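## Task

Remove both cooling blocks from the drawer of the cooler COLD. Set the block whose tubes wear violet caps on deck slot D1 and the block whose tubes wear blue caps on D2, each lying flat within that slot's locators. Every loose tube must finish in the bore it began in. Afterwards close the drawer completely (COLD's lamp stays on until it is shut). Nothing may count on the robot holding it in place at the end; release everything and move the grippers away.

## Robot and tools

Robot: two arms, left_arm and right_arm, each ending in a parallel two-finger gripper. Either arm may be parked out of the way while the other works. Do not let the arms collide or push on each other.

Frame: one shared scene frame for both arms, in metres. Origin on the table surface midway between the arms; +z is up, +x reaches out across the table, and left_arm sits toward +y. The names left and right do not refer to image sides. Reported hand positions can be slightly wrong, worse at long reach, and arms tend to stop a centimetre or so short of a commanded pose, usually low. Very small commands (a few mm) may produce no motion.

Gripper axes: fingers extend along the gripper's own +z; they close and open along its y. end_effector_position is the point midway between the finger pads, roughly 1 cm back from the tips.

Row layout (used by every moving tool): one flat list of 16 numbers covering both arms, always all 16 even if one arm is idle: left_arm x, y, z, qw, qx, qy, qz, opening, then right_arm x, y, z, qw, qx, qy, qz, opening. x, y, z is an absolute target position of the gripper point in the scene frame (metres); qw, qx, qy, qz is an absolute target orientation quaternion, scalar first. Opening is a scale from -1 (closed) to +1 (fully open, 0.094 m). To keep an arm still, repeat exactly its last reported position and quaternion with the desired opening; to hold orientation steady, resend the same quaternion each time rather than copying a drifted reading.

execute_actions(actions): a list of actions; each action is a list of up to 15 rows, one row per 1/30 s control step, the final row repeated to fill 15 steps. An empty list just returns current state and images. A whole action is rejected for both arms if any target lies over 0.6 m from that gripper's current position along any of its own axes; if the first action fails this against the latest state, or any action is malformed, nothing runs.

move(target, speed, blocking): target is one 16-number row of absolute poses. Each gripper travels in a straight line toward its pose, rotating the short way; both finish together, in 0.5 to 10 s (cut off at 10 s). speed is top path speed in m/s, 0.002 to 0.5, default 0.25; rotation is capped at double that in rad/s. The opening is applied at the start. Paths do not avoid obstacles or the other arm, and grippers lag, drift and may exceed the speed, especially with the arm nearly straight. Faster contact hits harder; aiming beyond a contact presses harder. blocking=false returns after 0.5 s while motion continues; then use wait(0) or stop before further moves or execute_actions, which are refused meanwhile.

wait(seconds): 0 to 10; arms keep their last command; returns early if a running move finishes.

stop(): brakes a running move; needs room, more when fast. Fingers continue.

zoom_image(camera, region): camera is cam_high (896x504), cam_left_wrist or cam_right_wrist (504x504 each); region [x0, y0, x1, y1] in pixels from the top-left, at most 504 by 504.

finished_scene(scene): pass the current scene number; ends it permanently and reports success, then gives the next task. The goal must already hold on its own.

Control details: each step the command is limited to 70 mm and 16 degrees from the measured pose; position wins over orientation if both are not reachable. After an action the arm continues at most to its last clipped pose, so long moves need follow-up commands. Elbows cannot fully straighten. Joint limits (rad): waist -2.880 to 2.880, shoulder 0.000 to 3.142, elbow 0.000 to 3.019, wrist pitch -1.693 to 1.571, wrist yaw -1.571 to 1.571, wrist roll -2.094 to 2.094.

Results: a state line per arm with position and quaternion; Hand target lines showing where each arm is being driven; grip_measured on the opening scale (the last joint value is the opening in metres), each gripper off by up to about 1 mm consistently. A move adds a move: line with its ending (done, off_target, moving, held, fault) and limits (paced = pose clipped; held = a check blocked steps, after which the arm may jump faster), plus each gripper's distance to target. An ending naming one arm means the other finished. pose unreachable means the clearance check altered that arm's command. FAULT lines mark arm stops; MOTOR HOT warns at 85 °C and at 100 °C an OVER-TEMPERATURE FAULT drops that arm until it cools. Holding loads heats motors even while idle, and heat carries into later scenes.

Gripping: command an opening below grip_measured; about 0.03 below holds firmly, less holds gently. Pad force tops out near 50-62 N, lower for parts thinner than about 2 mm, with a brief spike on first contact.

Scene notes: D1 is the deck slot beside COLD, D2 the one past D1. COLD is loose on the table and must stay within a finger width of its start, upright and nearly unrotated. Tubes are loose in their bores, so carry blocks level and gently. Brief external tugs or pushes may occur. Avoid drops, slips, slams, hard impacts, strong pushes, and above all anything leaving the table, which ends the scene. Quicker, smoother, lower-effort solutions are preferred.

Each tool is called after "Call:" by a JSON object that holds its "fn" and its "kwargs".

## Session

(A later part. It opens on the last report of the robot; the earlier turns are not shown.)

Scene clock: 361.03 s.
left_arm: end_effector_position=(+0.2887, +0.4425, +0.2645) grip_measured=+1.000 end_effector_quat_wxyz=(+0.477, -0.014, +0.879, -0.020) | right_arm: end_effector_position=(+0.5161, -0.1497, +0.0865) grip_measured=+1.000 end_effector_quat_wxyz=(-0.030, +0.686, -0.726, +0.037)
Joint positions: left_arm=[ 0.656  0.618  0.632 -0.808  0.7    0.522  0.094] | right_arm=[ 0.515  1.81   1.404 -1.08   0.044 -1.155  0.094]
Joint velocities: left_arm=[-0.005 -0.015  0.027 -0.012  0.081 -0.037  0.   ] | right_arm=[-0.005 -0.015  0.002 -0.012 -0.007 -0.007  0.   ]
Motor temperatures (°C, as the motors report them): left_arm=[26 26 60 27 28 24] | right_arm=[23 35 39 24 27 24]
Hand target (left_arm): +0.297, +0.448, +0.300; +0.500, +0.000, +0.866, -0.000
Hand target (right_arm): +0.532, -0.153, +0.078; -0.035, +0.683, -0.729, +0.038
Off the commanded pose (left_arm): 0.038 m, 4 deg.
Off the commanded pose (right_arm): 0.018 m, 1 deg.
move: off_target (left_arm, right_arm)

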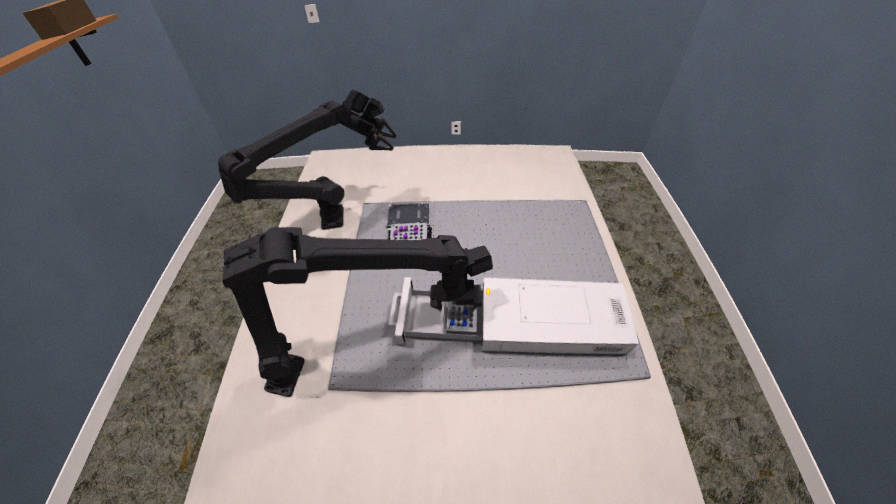

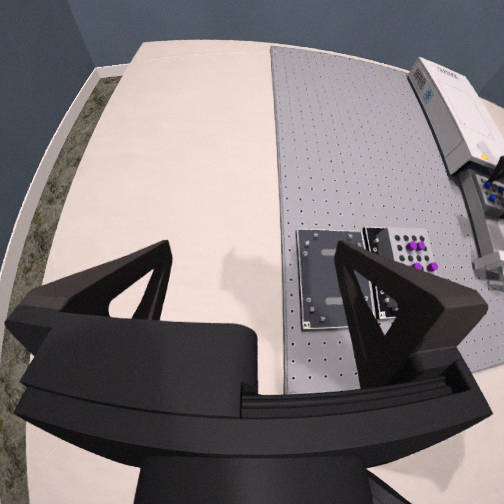

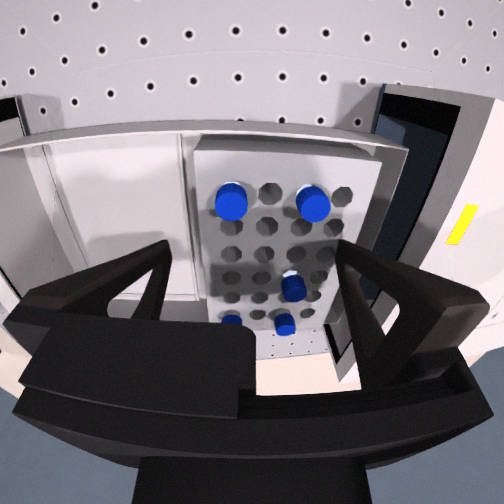

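Need about +12 mm.

Call:
{"fn": "move", "kwargs": {"target": [0.3,0.45,0.3,0.5,0,0.866,0,1,0.546,-0.155,0.088,0.035,-0.683,0.729,-0.038,1], "speed": 0.015}}

Scene clock: 367.27 s.
left_arm: end_effector_position=(+0.2887, +0.4425, +0.2645) grip_measured=+1.000 end_effector_quat_wxyz=(+0.477, -0.014, +0.879, -0.020) | right_arm: end_effector_position=(+0.5295, -0.1537, +0.0807) grip_measured=+1.000 end_effector_quat_wxyz=(-0.028, +0.684, -0.728, +0.035)
Joint positions: left_arm=[ 0.656  0.618  0.632 -0.808  0.7    0.522  0.094] | right_arm=[ 0.499  1.846  1.44  -1.085  0.043 -1.166  0.094]
Joint velocities: left_arm=[-0.005  0.005 -0.017 -0.007  0.022 -0.007  0.   ] | right_arm=[ 0.005 -0.005  0.002 -0.002 -0.066  0.022  0.   ]
Motor temperatures (°C, as the motors report them): left_arm=[26 26 60 27 28 24] | right_arm=[23 35 40 24 27 24]
Hand target (left_arm): +0.297, +0.448, +0.300; +0.500, +0.000, +0.866, -0.000
Hand target (right_arm): +0.545, -0.156, +0.088; -0.035, +0.683, -0.729, +0.038
Off the commanded pose (left_arm): 0.038 m, 4 deg.
Off the commanded pose (right_arm): 0.018 m, 1 deg.
move: off_target (left_arm, right_arm)

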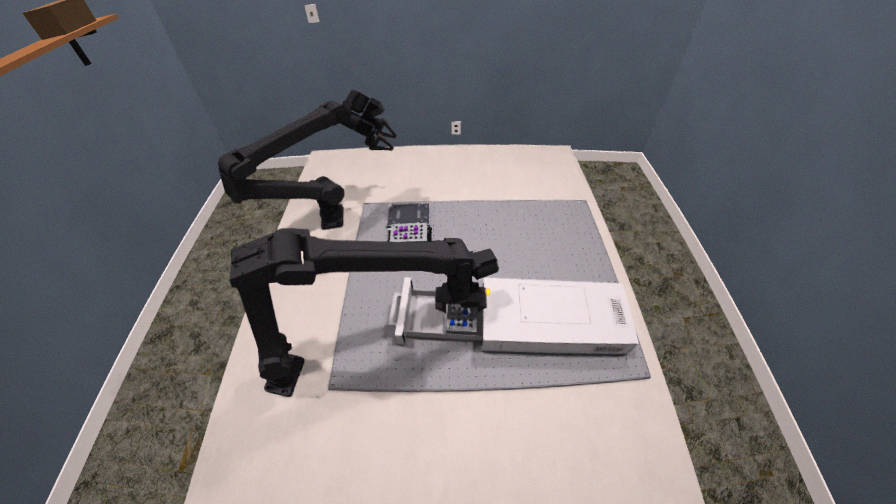

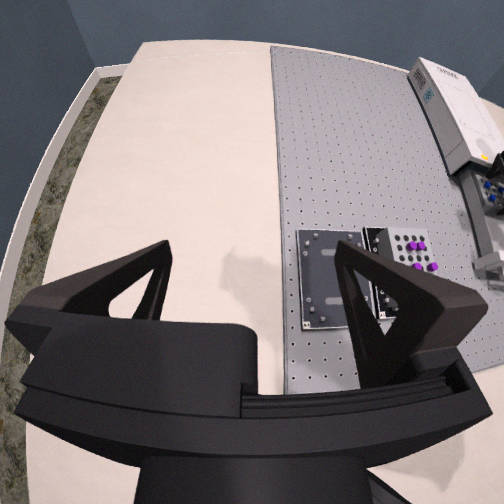

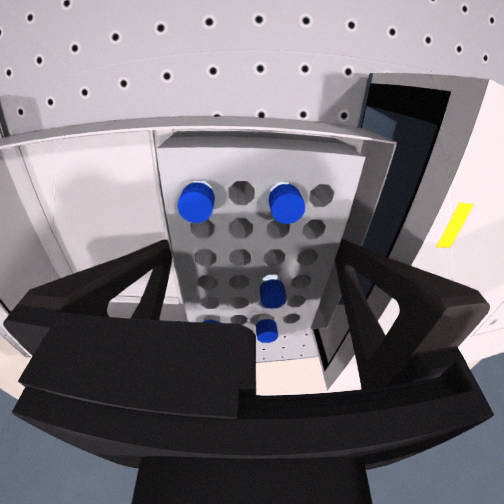

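Centred now. Descend.

Call:
{"fn": "move", "kwargs": {"target": [0.3,0.45,0.3,0.5,0,0.866,0,1,0.528,-0.155,0.048,0.035,-0.683,0.729,-0.038,1], "speed": 0.015}}

Scene clock: 378.10 s.
left_arm: end_effector_position=(+0.2887, +0.4425, +0.2645) grip_measured=+1.000 end_effector_quat_wxyz=(+0.477, -0.014, +0.879, -0.020) | right_arm: end_effector_position=(+0.5295, -0.1537, +0.0633) grip_measured=+1.000 end_effector_quat_wxyz=(-0.043, +0.683, -0.728, +0.042)
Joint positions: left_arm=[ 0.656  0.618  0.632 -0.808  0.7    0.522  0.094] | right_arm=[ 0.499  1.846  1.388 -1.     0.043 -1.166  0.094]
Joint velocities: left_arm=[-0.005  0.005  0.012  0.017  0.066  0.007  0.   ] | right_arm=[-0.015  0.005 -0.007 -0.002 -0.051 -0.007  0.   ]
Motor temperatures (°C, as the motors report them): left_arm=[26 26 61 27 28 24] | right_arm=[23 35 41 24 27 24]
Hand target (left_arm): +0.297, +0.448, +0.300; +0.500, +0.000, +0.866, -0.000
Hand target (right_arm): +0.528, -0.155, +0.048; -0.035, +0.683, -0.729, +0.038
Off the commanded pose (left_arm): 0.038 m, 4 deg.
Off the commanded pose (right_arm): 0.015 m, 1 deg.
move: off_target (left_arm, right_arm)

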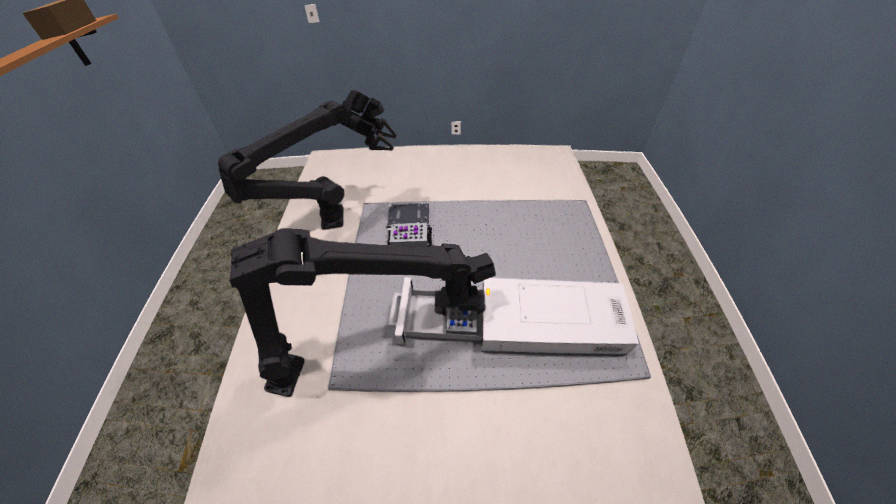

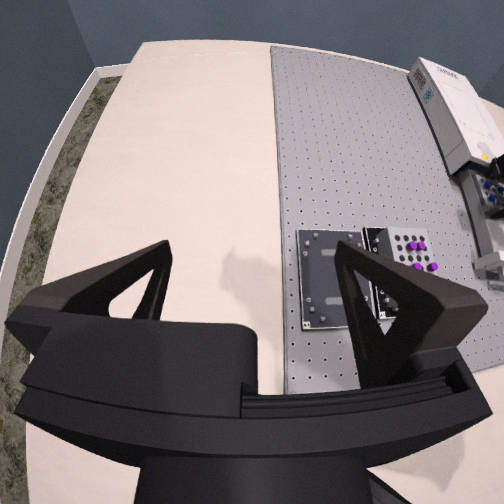

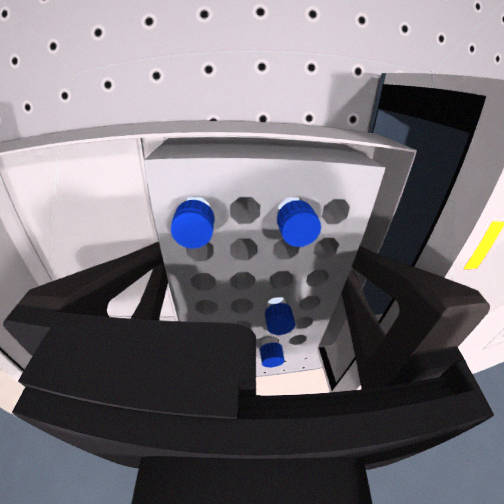

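In. Close while going slightly lower and straightening.

Call:
{"fn": "move", "kwargs": {"target": [0.3,0.45,0.3,0.5,0,0.866,0,1,0.522,-0.155,0.042,0.015,-0.683,0.73,-0.016,0.88], "speed": 0.015}}

Call:
{"fn": "move", "kwargs": {"target": [0.3,0.45,0.3,0.5,0,0.866,0,1,0.525,-0.155,0.055,0.015,-0.683,0.73,-0.016,0.74], "speed": 0.015}}

Call:
{"fn": "move", "kwargs": {"target": [0.3,0.45,0.3,0.5,0,0.866,0,1,0.52,-0.155,0.19,0.015,-0.683,0.73,-0.016,0.74], "speed": 0.04}}

Scene clock: 386.90 s.
left_arm: end_effector_position=(+0.2887, +0.4425, +0.2645) grip_measured=+1.000 end_effector_quat_wxyz=(+0.477, -0.014, +0.879, -0.020) | right_arm: end_effector_position=(+0.5312, -0.1537, +0.0627) grip_measured=+0.884 end_effector_quat_wxyz=(-0.046, +0.683, -0.728, +0.038)
Joint positions: left_arm=[ 0.656  0.618  0.632 -0.808  0.7    0.522  0.094] | right_arm=[ 0.495  1.849  1.391 -0.997  0.032 -1.169  0.089]
Joint velocities: left_arm=[-0.005 -0.005  0.012  0.017  0.066  0.051  0.   ] | right_arm=[-0.015 -0.015 -0.007 -0.012  0.037  0.007 -0.001]
Motor temperatures (°C, as the motors report them): left_arm=[26 26 61 27 28 24] | right_arm=[23 35 40 24 27 24]
Hand target (left_arm): +0.297, +0.448, +0.300; +0.500, +0.000, +0.866, -0.000
Hand target (right_arm): +0.522, -0.155, +0.043; -0.015, +0.683, -0.730, +0.017
Off the commanded pose (left_arm): 0.038 m, 4 deg.
Off the commanded pose (right_arm): 0.023 m, 4 deg.
move: off_target (left_arm, right_arm)

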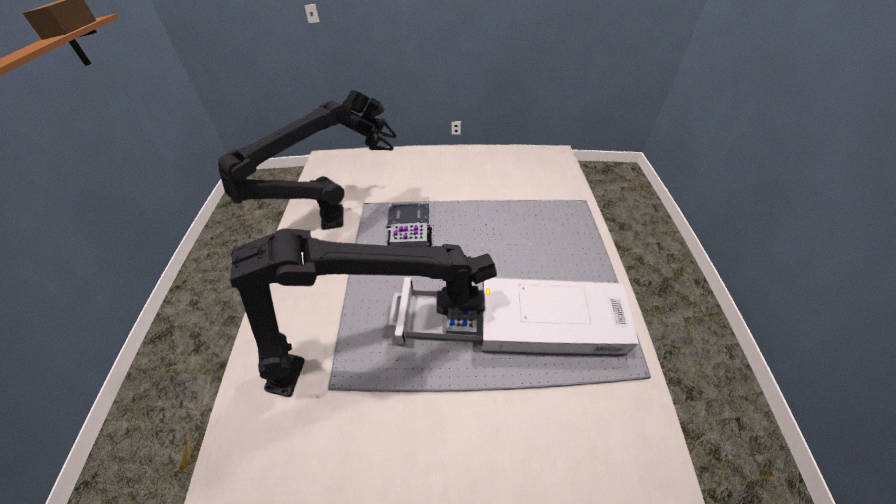

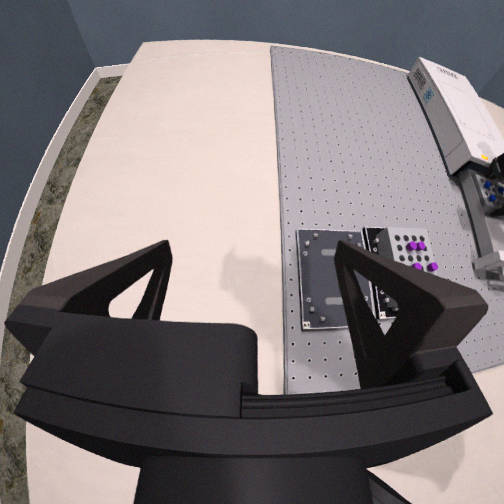

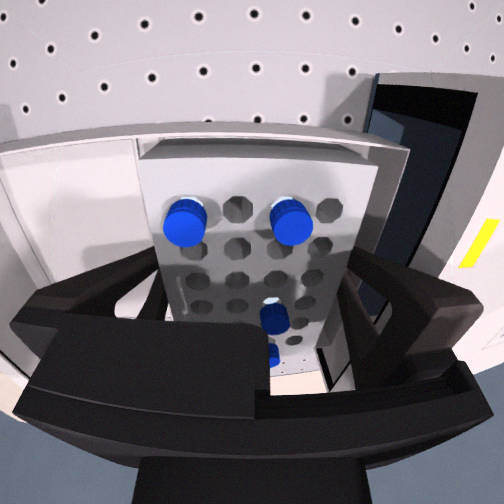

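Scene clock: 389.67 s.
left_arm: end_effector_position=(+0.2887, +0.4425, +0.2645) grip_measured=+1.000 end_effector_quat_wxyz=(+0.477, -0.014, +0.879, -0.020) | right_arm: end_effector_position=(+0.5313, -0.1538, +0.0639) grip_measured=+0.852 end_effector_quat_wxyz=(-0.039, +0.683, -0.729, +0.035)
Joint positions: left_arm=[ 0.656  0.618  0.632 -0.808  0.7    0.522  0.094] | right_arm=[ 0.495  1.857  1.406 -1.021  0.032 -1.168  0.087]
Joint velocities: left_arm=[-0.005 -0.015  0.012 -0.012  0.066  0.007  0.   ] | right_arm=[-0.005  0.005  0.007 -0.002 -0.081  0.022  0.   ]
Motor temperatures (°C, as the motors report them): left_arm=[26 26 61 27 28 24] | right_arm=[23 35 40 24 27 24]
Hand target (left_arm): +0.297, +0.448, +0.300; +0.500, +0.000, +0.866, -0.000
Hand target (right_arm): +0.525, -0.155, +0.055; -0.015, +0.683, -0.730, +0.017
Off the commanded pose (left_arm): 0.038 m, 4 deg.
Off the commanded pose (right_arm): 0.011 m, 4 deg.
move: off_target (left_arm, right_arm)

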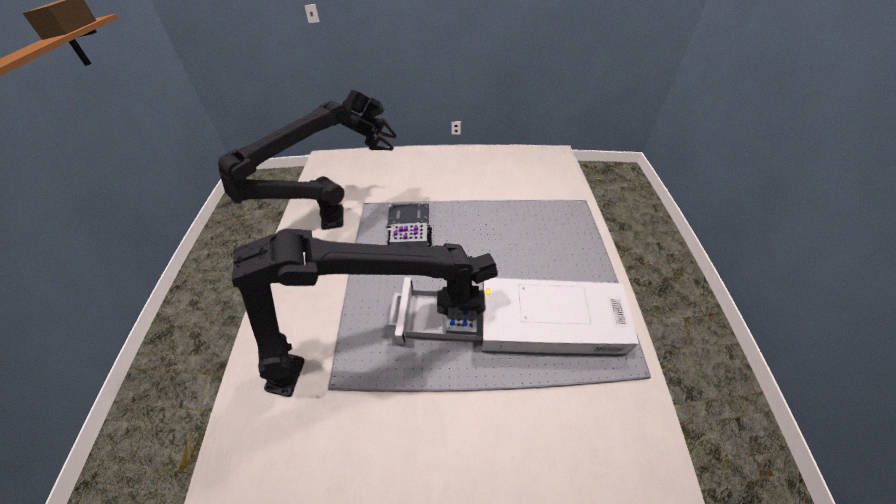

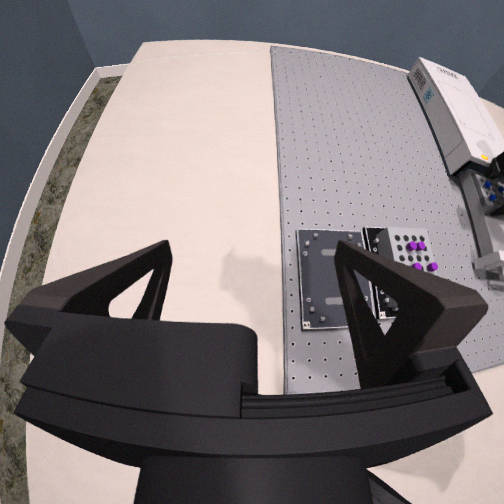

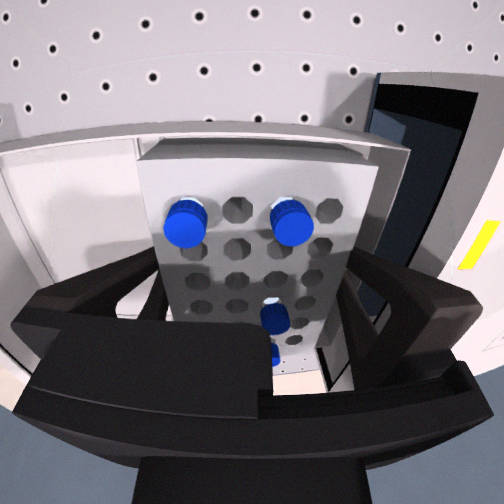

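Scene clock: 393.07 s.
left_arm: end_effector_position=(+0.2887, +0.4425, +0.2645) grip_measured=+1.000 end_effector_quat_wxyz=(+0.477, -0.014, +0.879, -0.020) | right_arm: end_effector_position=(+0.4963, -0.1569, +0.0773) grip_measured=+0.852 end_effector_quat_wxyz=(+0.030, +0.686, -0.727, -0.010)
Joint positions: left_arm=[ 0.656  0.618  0.632 -0.808  0.7    0.522  0.094] | right_arm=[ 0.503  1.855  1.445 -1.223  0.005 -1.166  0.087]
Joint velocities: left_arm=[-0.024 -0.015 -0.012  0.002 -0.022 -0.051  0.   ] | right_arm=[-0.005 -0.005 -0.017 -0.007 -0.007 -0.037  0.001]
Motor temperatures (°C, as the motors report them): left_arm=[26 26 61 27 28 24] | right_arm=[23 36 41 24 27 24]
Hand target (left_arm): +0.297, +0.448, +0.300; +0.500, +0.000, +0.866, -0.000
Hand target (right_arm): +0.509, -0.157, +0.145; -0.015, +0.683, -0.730, +0.016
Off the commanded pose (left_arm): 0.038 m, 4 deg.
Off the commanded pose (right_arm): 0.115 m, 6 deg; position clipped at the last step of the last action.
move: off_target (left_arm, right_arm); limits=paced

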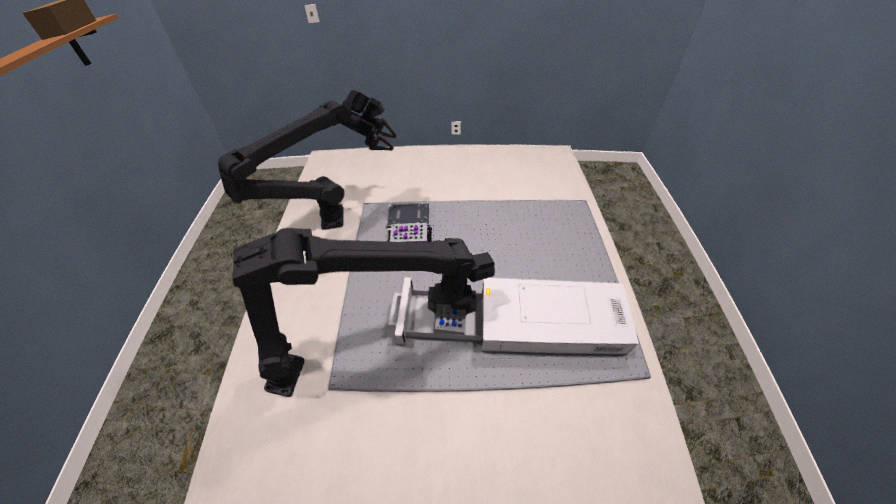

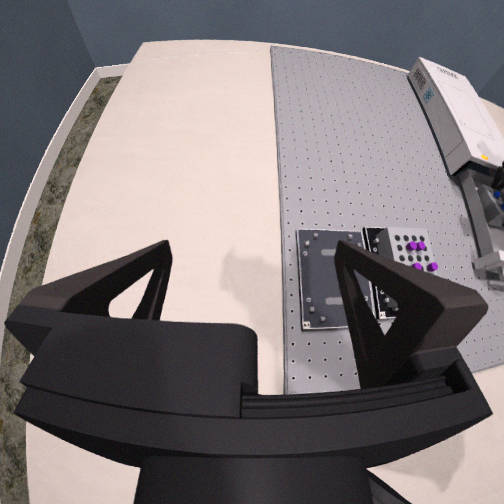

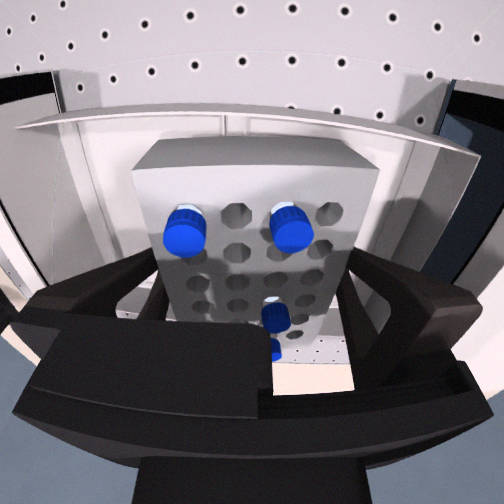

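Call:
{"fn": "move", "kwargs": {"target": [0.3,0.45,0.3,0.5,0,0.866,0,1,0.44,-0.15,0.125,0.035,-0.683,0.729,-0.038,0.74], "speed": 0.03}}

Scene clock: 400.87 s.
left_arm: end_effector_position=(+0.2887, +0.4425, +0.2645) grip_measured=+1.000 end_effector_quat_wxyz=(+0.477, -0.014, +0.879, -0.020) | right_arm: end_effector_position=(+0.4310, -0.1499, +0.0817) grip_measured=+0.851 end_effector_quat_wxyz=(+0.004, +0.686, -0.727, +0.013)
Joint positions: left_arm=[ 0.656  0.618  0.632 -0.808  0.7    0.522  0.094] | right_arm=[ 0.572  1.675  1.206 -1.1    0.027 -1.095  0.087]
Joint velocities: left_arm=[ 0.005 -0.005 -0.002 -0.007 -0.022 -0.022  0.   ] | right_arm=[-0.024  0.005 -0.002  0.002  0.051 -0.066 -0.001]
Motor temperatures (°C, as the motors report them): left_arm=[26 26 61 27 28 24] | right_arm=[23 37 41 24 27 24]
Hand target (left_arm): +0.297, +0.448, +0.300; +0.500, +0.000, +0.866, -0.000
Hand target (right_arm): +0.438, -0.150, +0.123; -0.036, +0.683, -0.729, +0.036
Off the commanded pose (left_arm): 0.038 m, 4 deg.
Off the commanded pose (right_arm): 0.044 m, 5 deg.
move: off_target (left_arm, right_arm)

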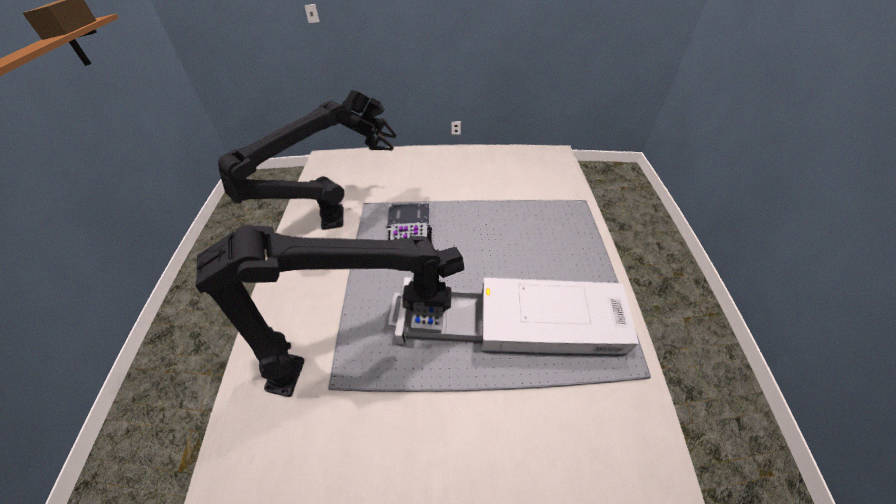

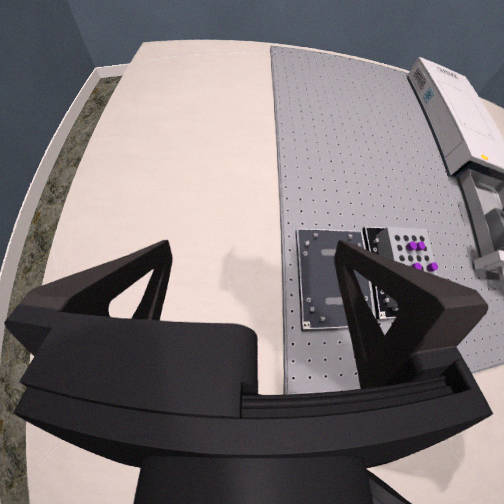

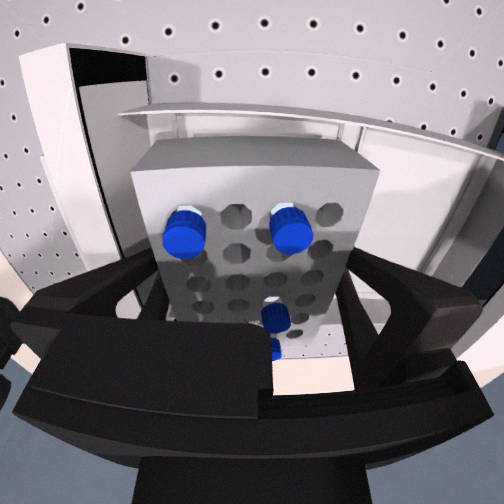

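Call:
{"fn": "move", "kwargs": {"target": [0.3,0.45,0.3,0.5,0,0.866,0,1,0.428,-0.148,0.062,0.035,-0.683,0.729,-0.038,0.74], "speed": 0.02}}

Call:
{"fn": "move", "kwargs": {"target": [0.3,0.45,0.3,0.5,0,0.866,0,1,0.428,-0.148,0.052,0,-0.684,0.73,0,0.95], "speed": 0.02}}

Call:
{"fn": "move", "kwargs": {"target": [0.3,0.45,0.3,0.5,0,0.866,0,1,0.428,-0.148,0.052,0,-0.684,0.73,0,0.74], "speed": 0.02}}

Scene clock: 408.00 s.
left_arm: end_effector_position=(+0.2887, +0.4425, +0.2645) grip_measured=+1.000 end_effector_quat_wxyz=(+0.477, -0.014, +0.879, -0.020) | right_arm: end_effector_position=(+0.4307, -0.1490, +0.0633) grip_measured=+0.849 end_effector_quat_wxyz=(-0.030, +0.679, -0.733, +0.029)
Joint positions: left_arm=[ 0.656  0.618  0.632 -0.808  0.7    0.522  0.094] | right_arm=[ 0.577  1.658  1.126 -0.965  0.036 -1.073  0.087]
Joint velocities: left_arm=[-0.005 -0.005  0.007 -0.002 -0.007 -0.037  0.   ] | right_arm=[ 0.005 -0.015  0.007 -0.012  0.022 -0.066  0.   ]
Motor temperatures (°C, as the motors report them): left_arm=[26 26 62 27 28 24] | right_arm=[23 37 40 24 27 24]
Hand target (left_arm): +0.297, +0.448, +0.300; +0.500, +0.000, +0.866, -0.000
Hand target (right_arm): +0.429, -0.148, +0.062; -0.035, +0.683, -0.729, +0.037
Off the commanded pose (left_arm): 0.038 m, 4 deg.
Off the commanded pose (right_arm): 0.003 m, 1 deg.
move: off_target (left_arm)

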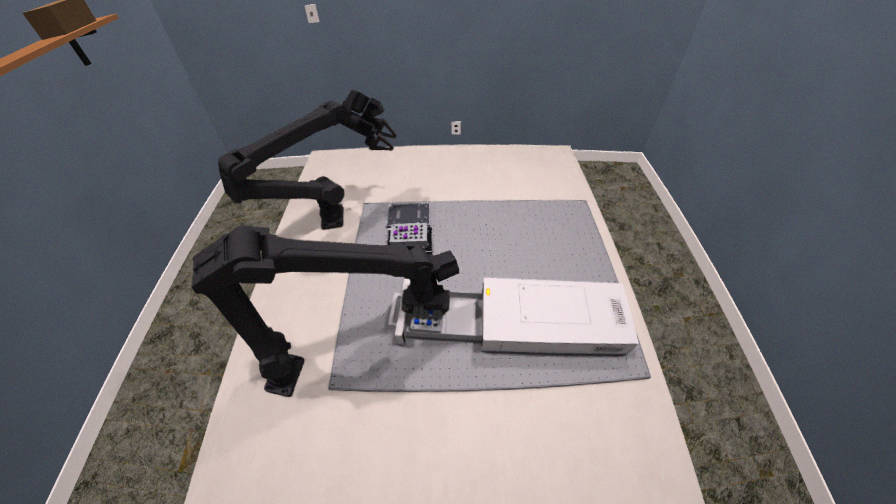

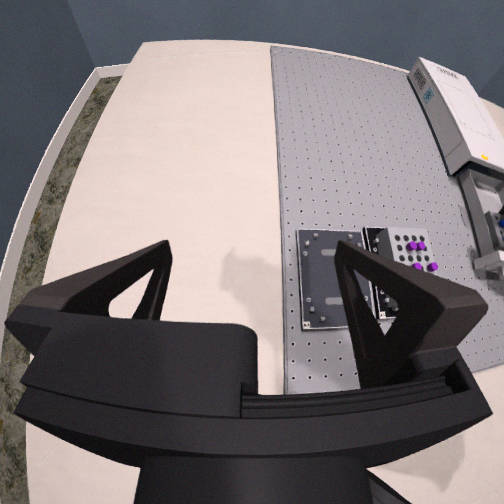

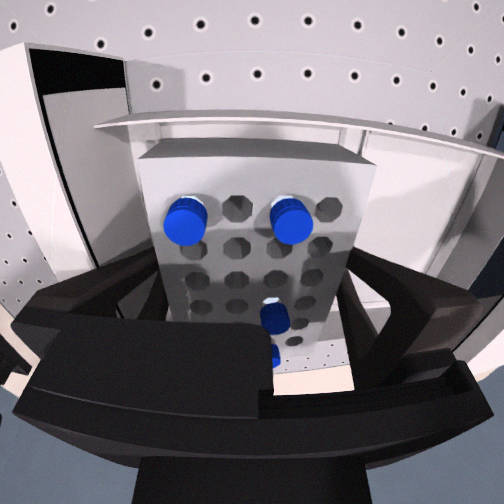

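Scene clock: 410.30 s.
left_arm: end_effector_position=(+0.2887, +0.4425, +0.2645) grip_measured=+1.000 end_effector_quat_wxyz=(+0.477, -0.014, +0.879, -0.020) | right_arm: end_effector_position=(+0.4308, -0.1492, +0.0616) grip_measured=+0.948 end_effector_quat_wxyz=(-0.019, +0.678, -0.735, +0.012)
Joint positions: left_arm=[ 0.656  0.618  0.632 -0.808  0.7    0.522  0.094] | right_arm=[ 0.568  1.676  1.147 -0.997  0.011 -1.078  0.091]
Joint velocities: left_arm=[-0.005  0.005  0.007 -0.017  0.037 -0.037  0.   ] | right_arm=[-0.015 -0.005 -0.002 -0.012  0.037  0.022  0.001]
Motor temperatures (°C, as the motors report them): left_arm=[26 26 61 27 28 24] | right_arm=[23 37 40 24 27 24]
Hand target (left_arm): +0.297, +0.448, +0.300; +0.500, +0.000, +0.866, -0.000
Hand target (right_arm): +0.428, -0.148, +0.052; -0.000, +0.683, -0.730, +0.001
Off the commanded pose (left_arm): 0.038 m, 4 deg.
Off the commanded pose (right_arm): 0.010 m, 3 deg.
move: off_target (left_arm, right_arm)

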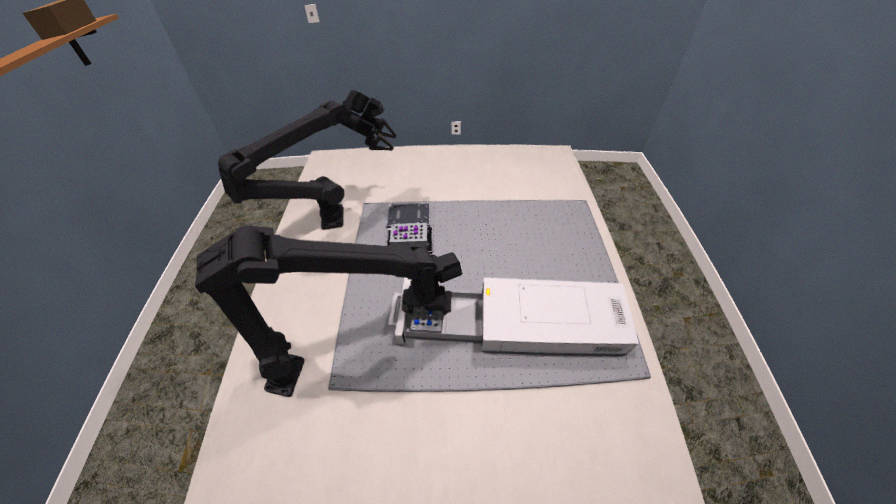

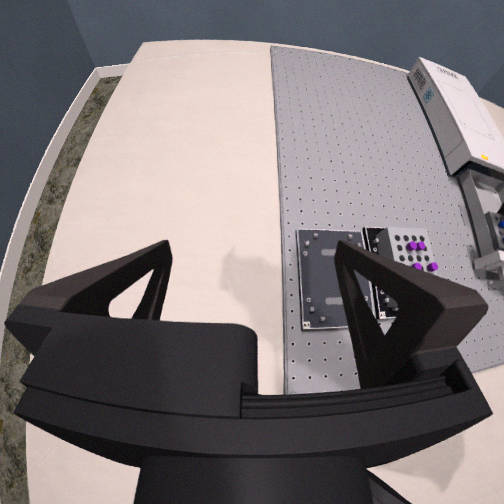

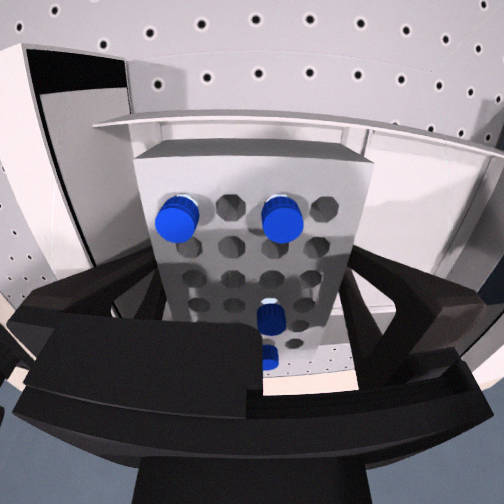

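Scene clock: 412.43 s.
left_arm: end_effector_position=(+0.2887, +0.4425, +0.2645) grip_measured=+1.000 end_effector_quat_wxyz=(+0.477, -0.014, +0.879, -0.020) | right_arm: end_effector_position=(+0.4302, -0.1491, +0.0613) grip_measured=+0.815 end_effector_quat_wxyz=(-0.018, +0.678, -0.735, +0.011)
Joint positions: left_arm=[ 0.656  0.618  0.632 -0.808  0.7    0.522  0.094] | right_arm=[ 0.568  1.677  1.147 -0.999  0.009 -1.079  0.085]
Joint velocities: left_arm=[-0.005 -0.015  0.002 -0.007 -0.007 -0.007  0.   ] | right_arm=[-0.015 -0.005  0.007 -0.007 -0.095  0.007  0.   ]
Motor temperatures (°C, as the motors report them): left_arm=[26 26 61 27 28 24] | right_arm=[23 37 40 24 27 24]
Hand target (left_arm): +0.297, +0.448, +0.300; +0.500, +0.000, +0.866, -0.000
Hand target (right_arm): +0.428, -0.148, +0.052; -0.000, +0.683, -0.730, +0.000
Off the commanded pose (left_arm): 0.038 m, 4 deg.
Off the commanded pose (right_arm): 0.010 m, 3 deg.
move: off_target (left_arm, right_arm)

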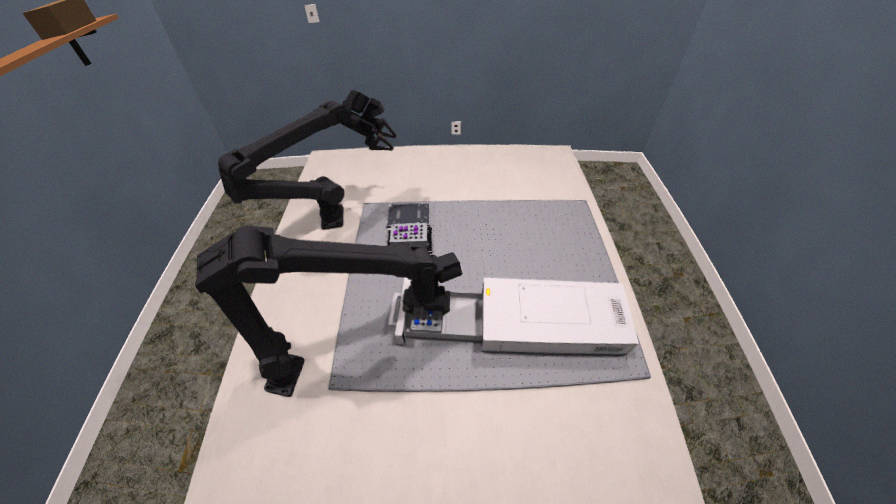

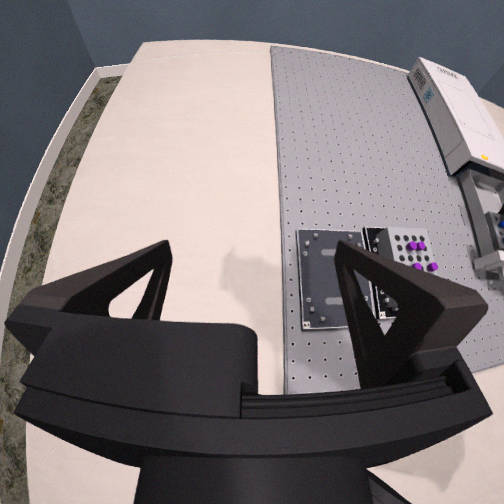

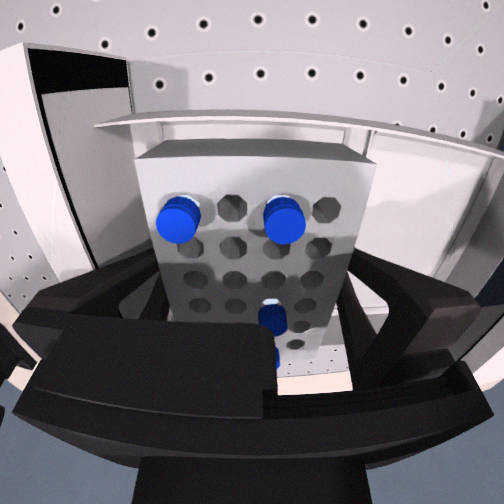

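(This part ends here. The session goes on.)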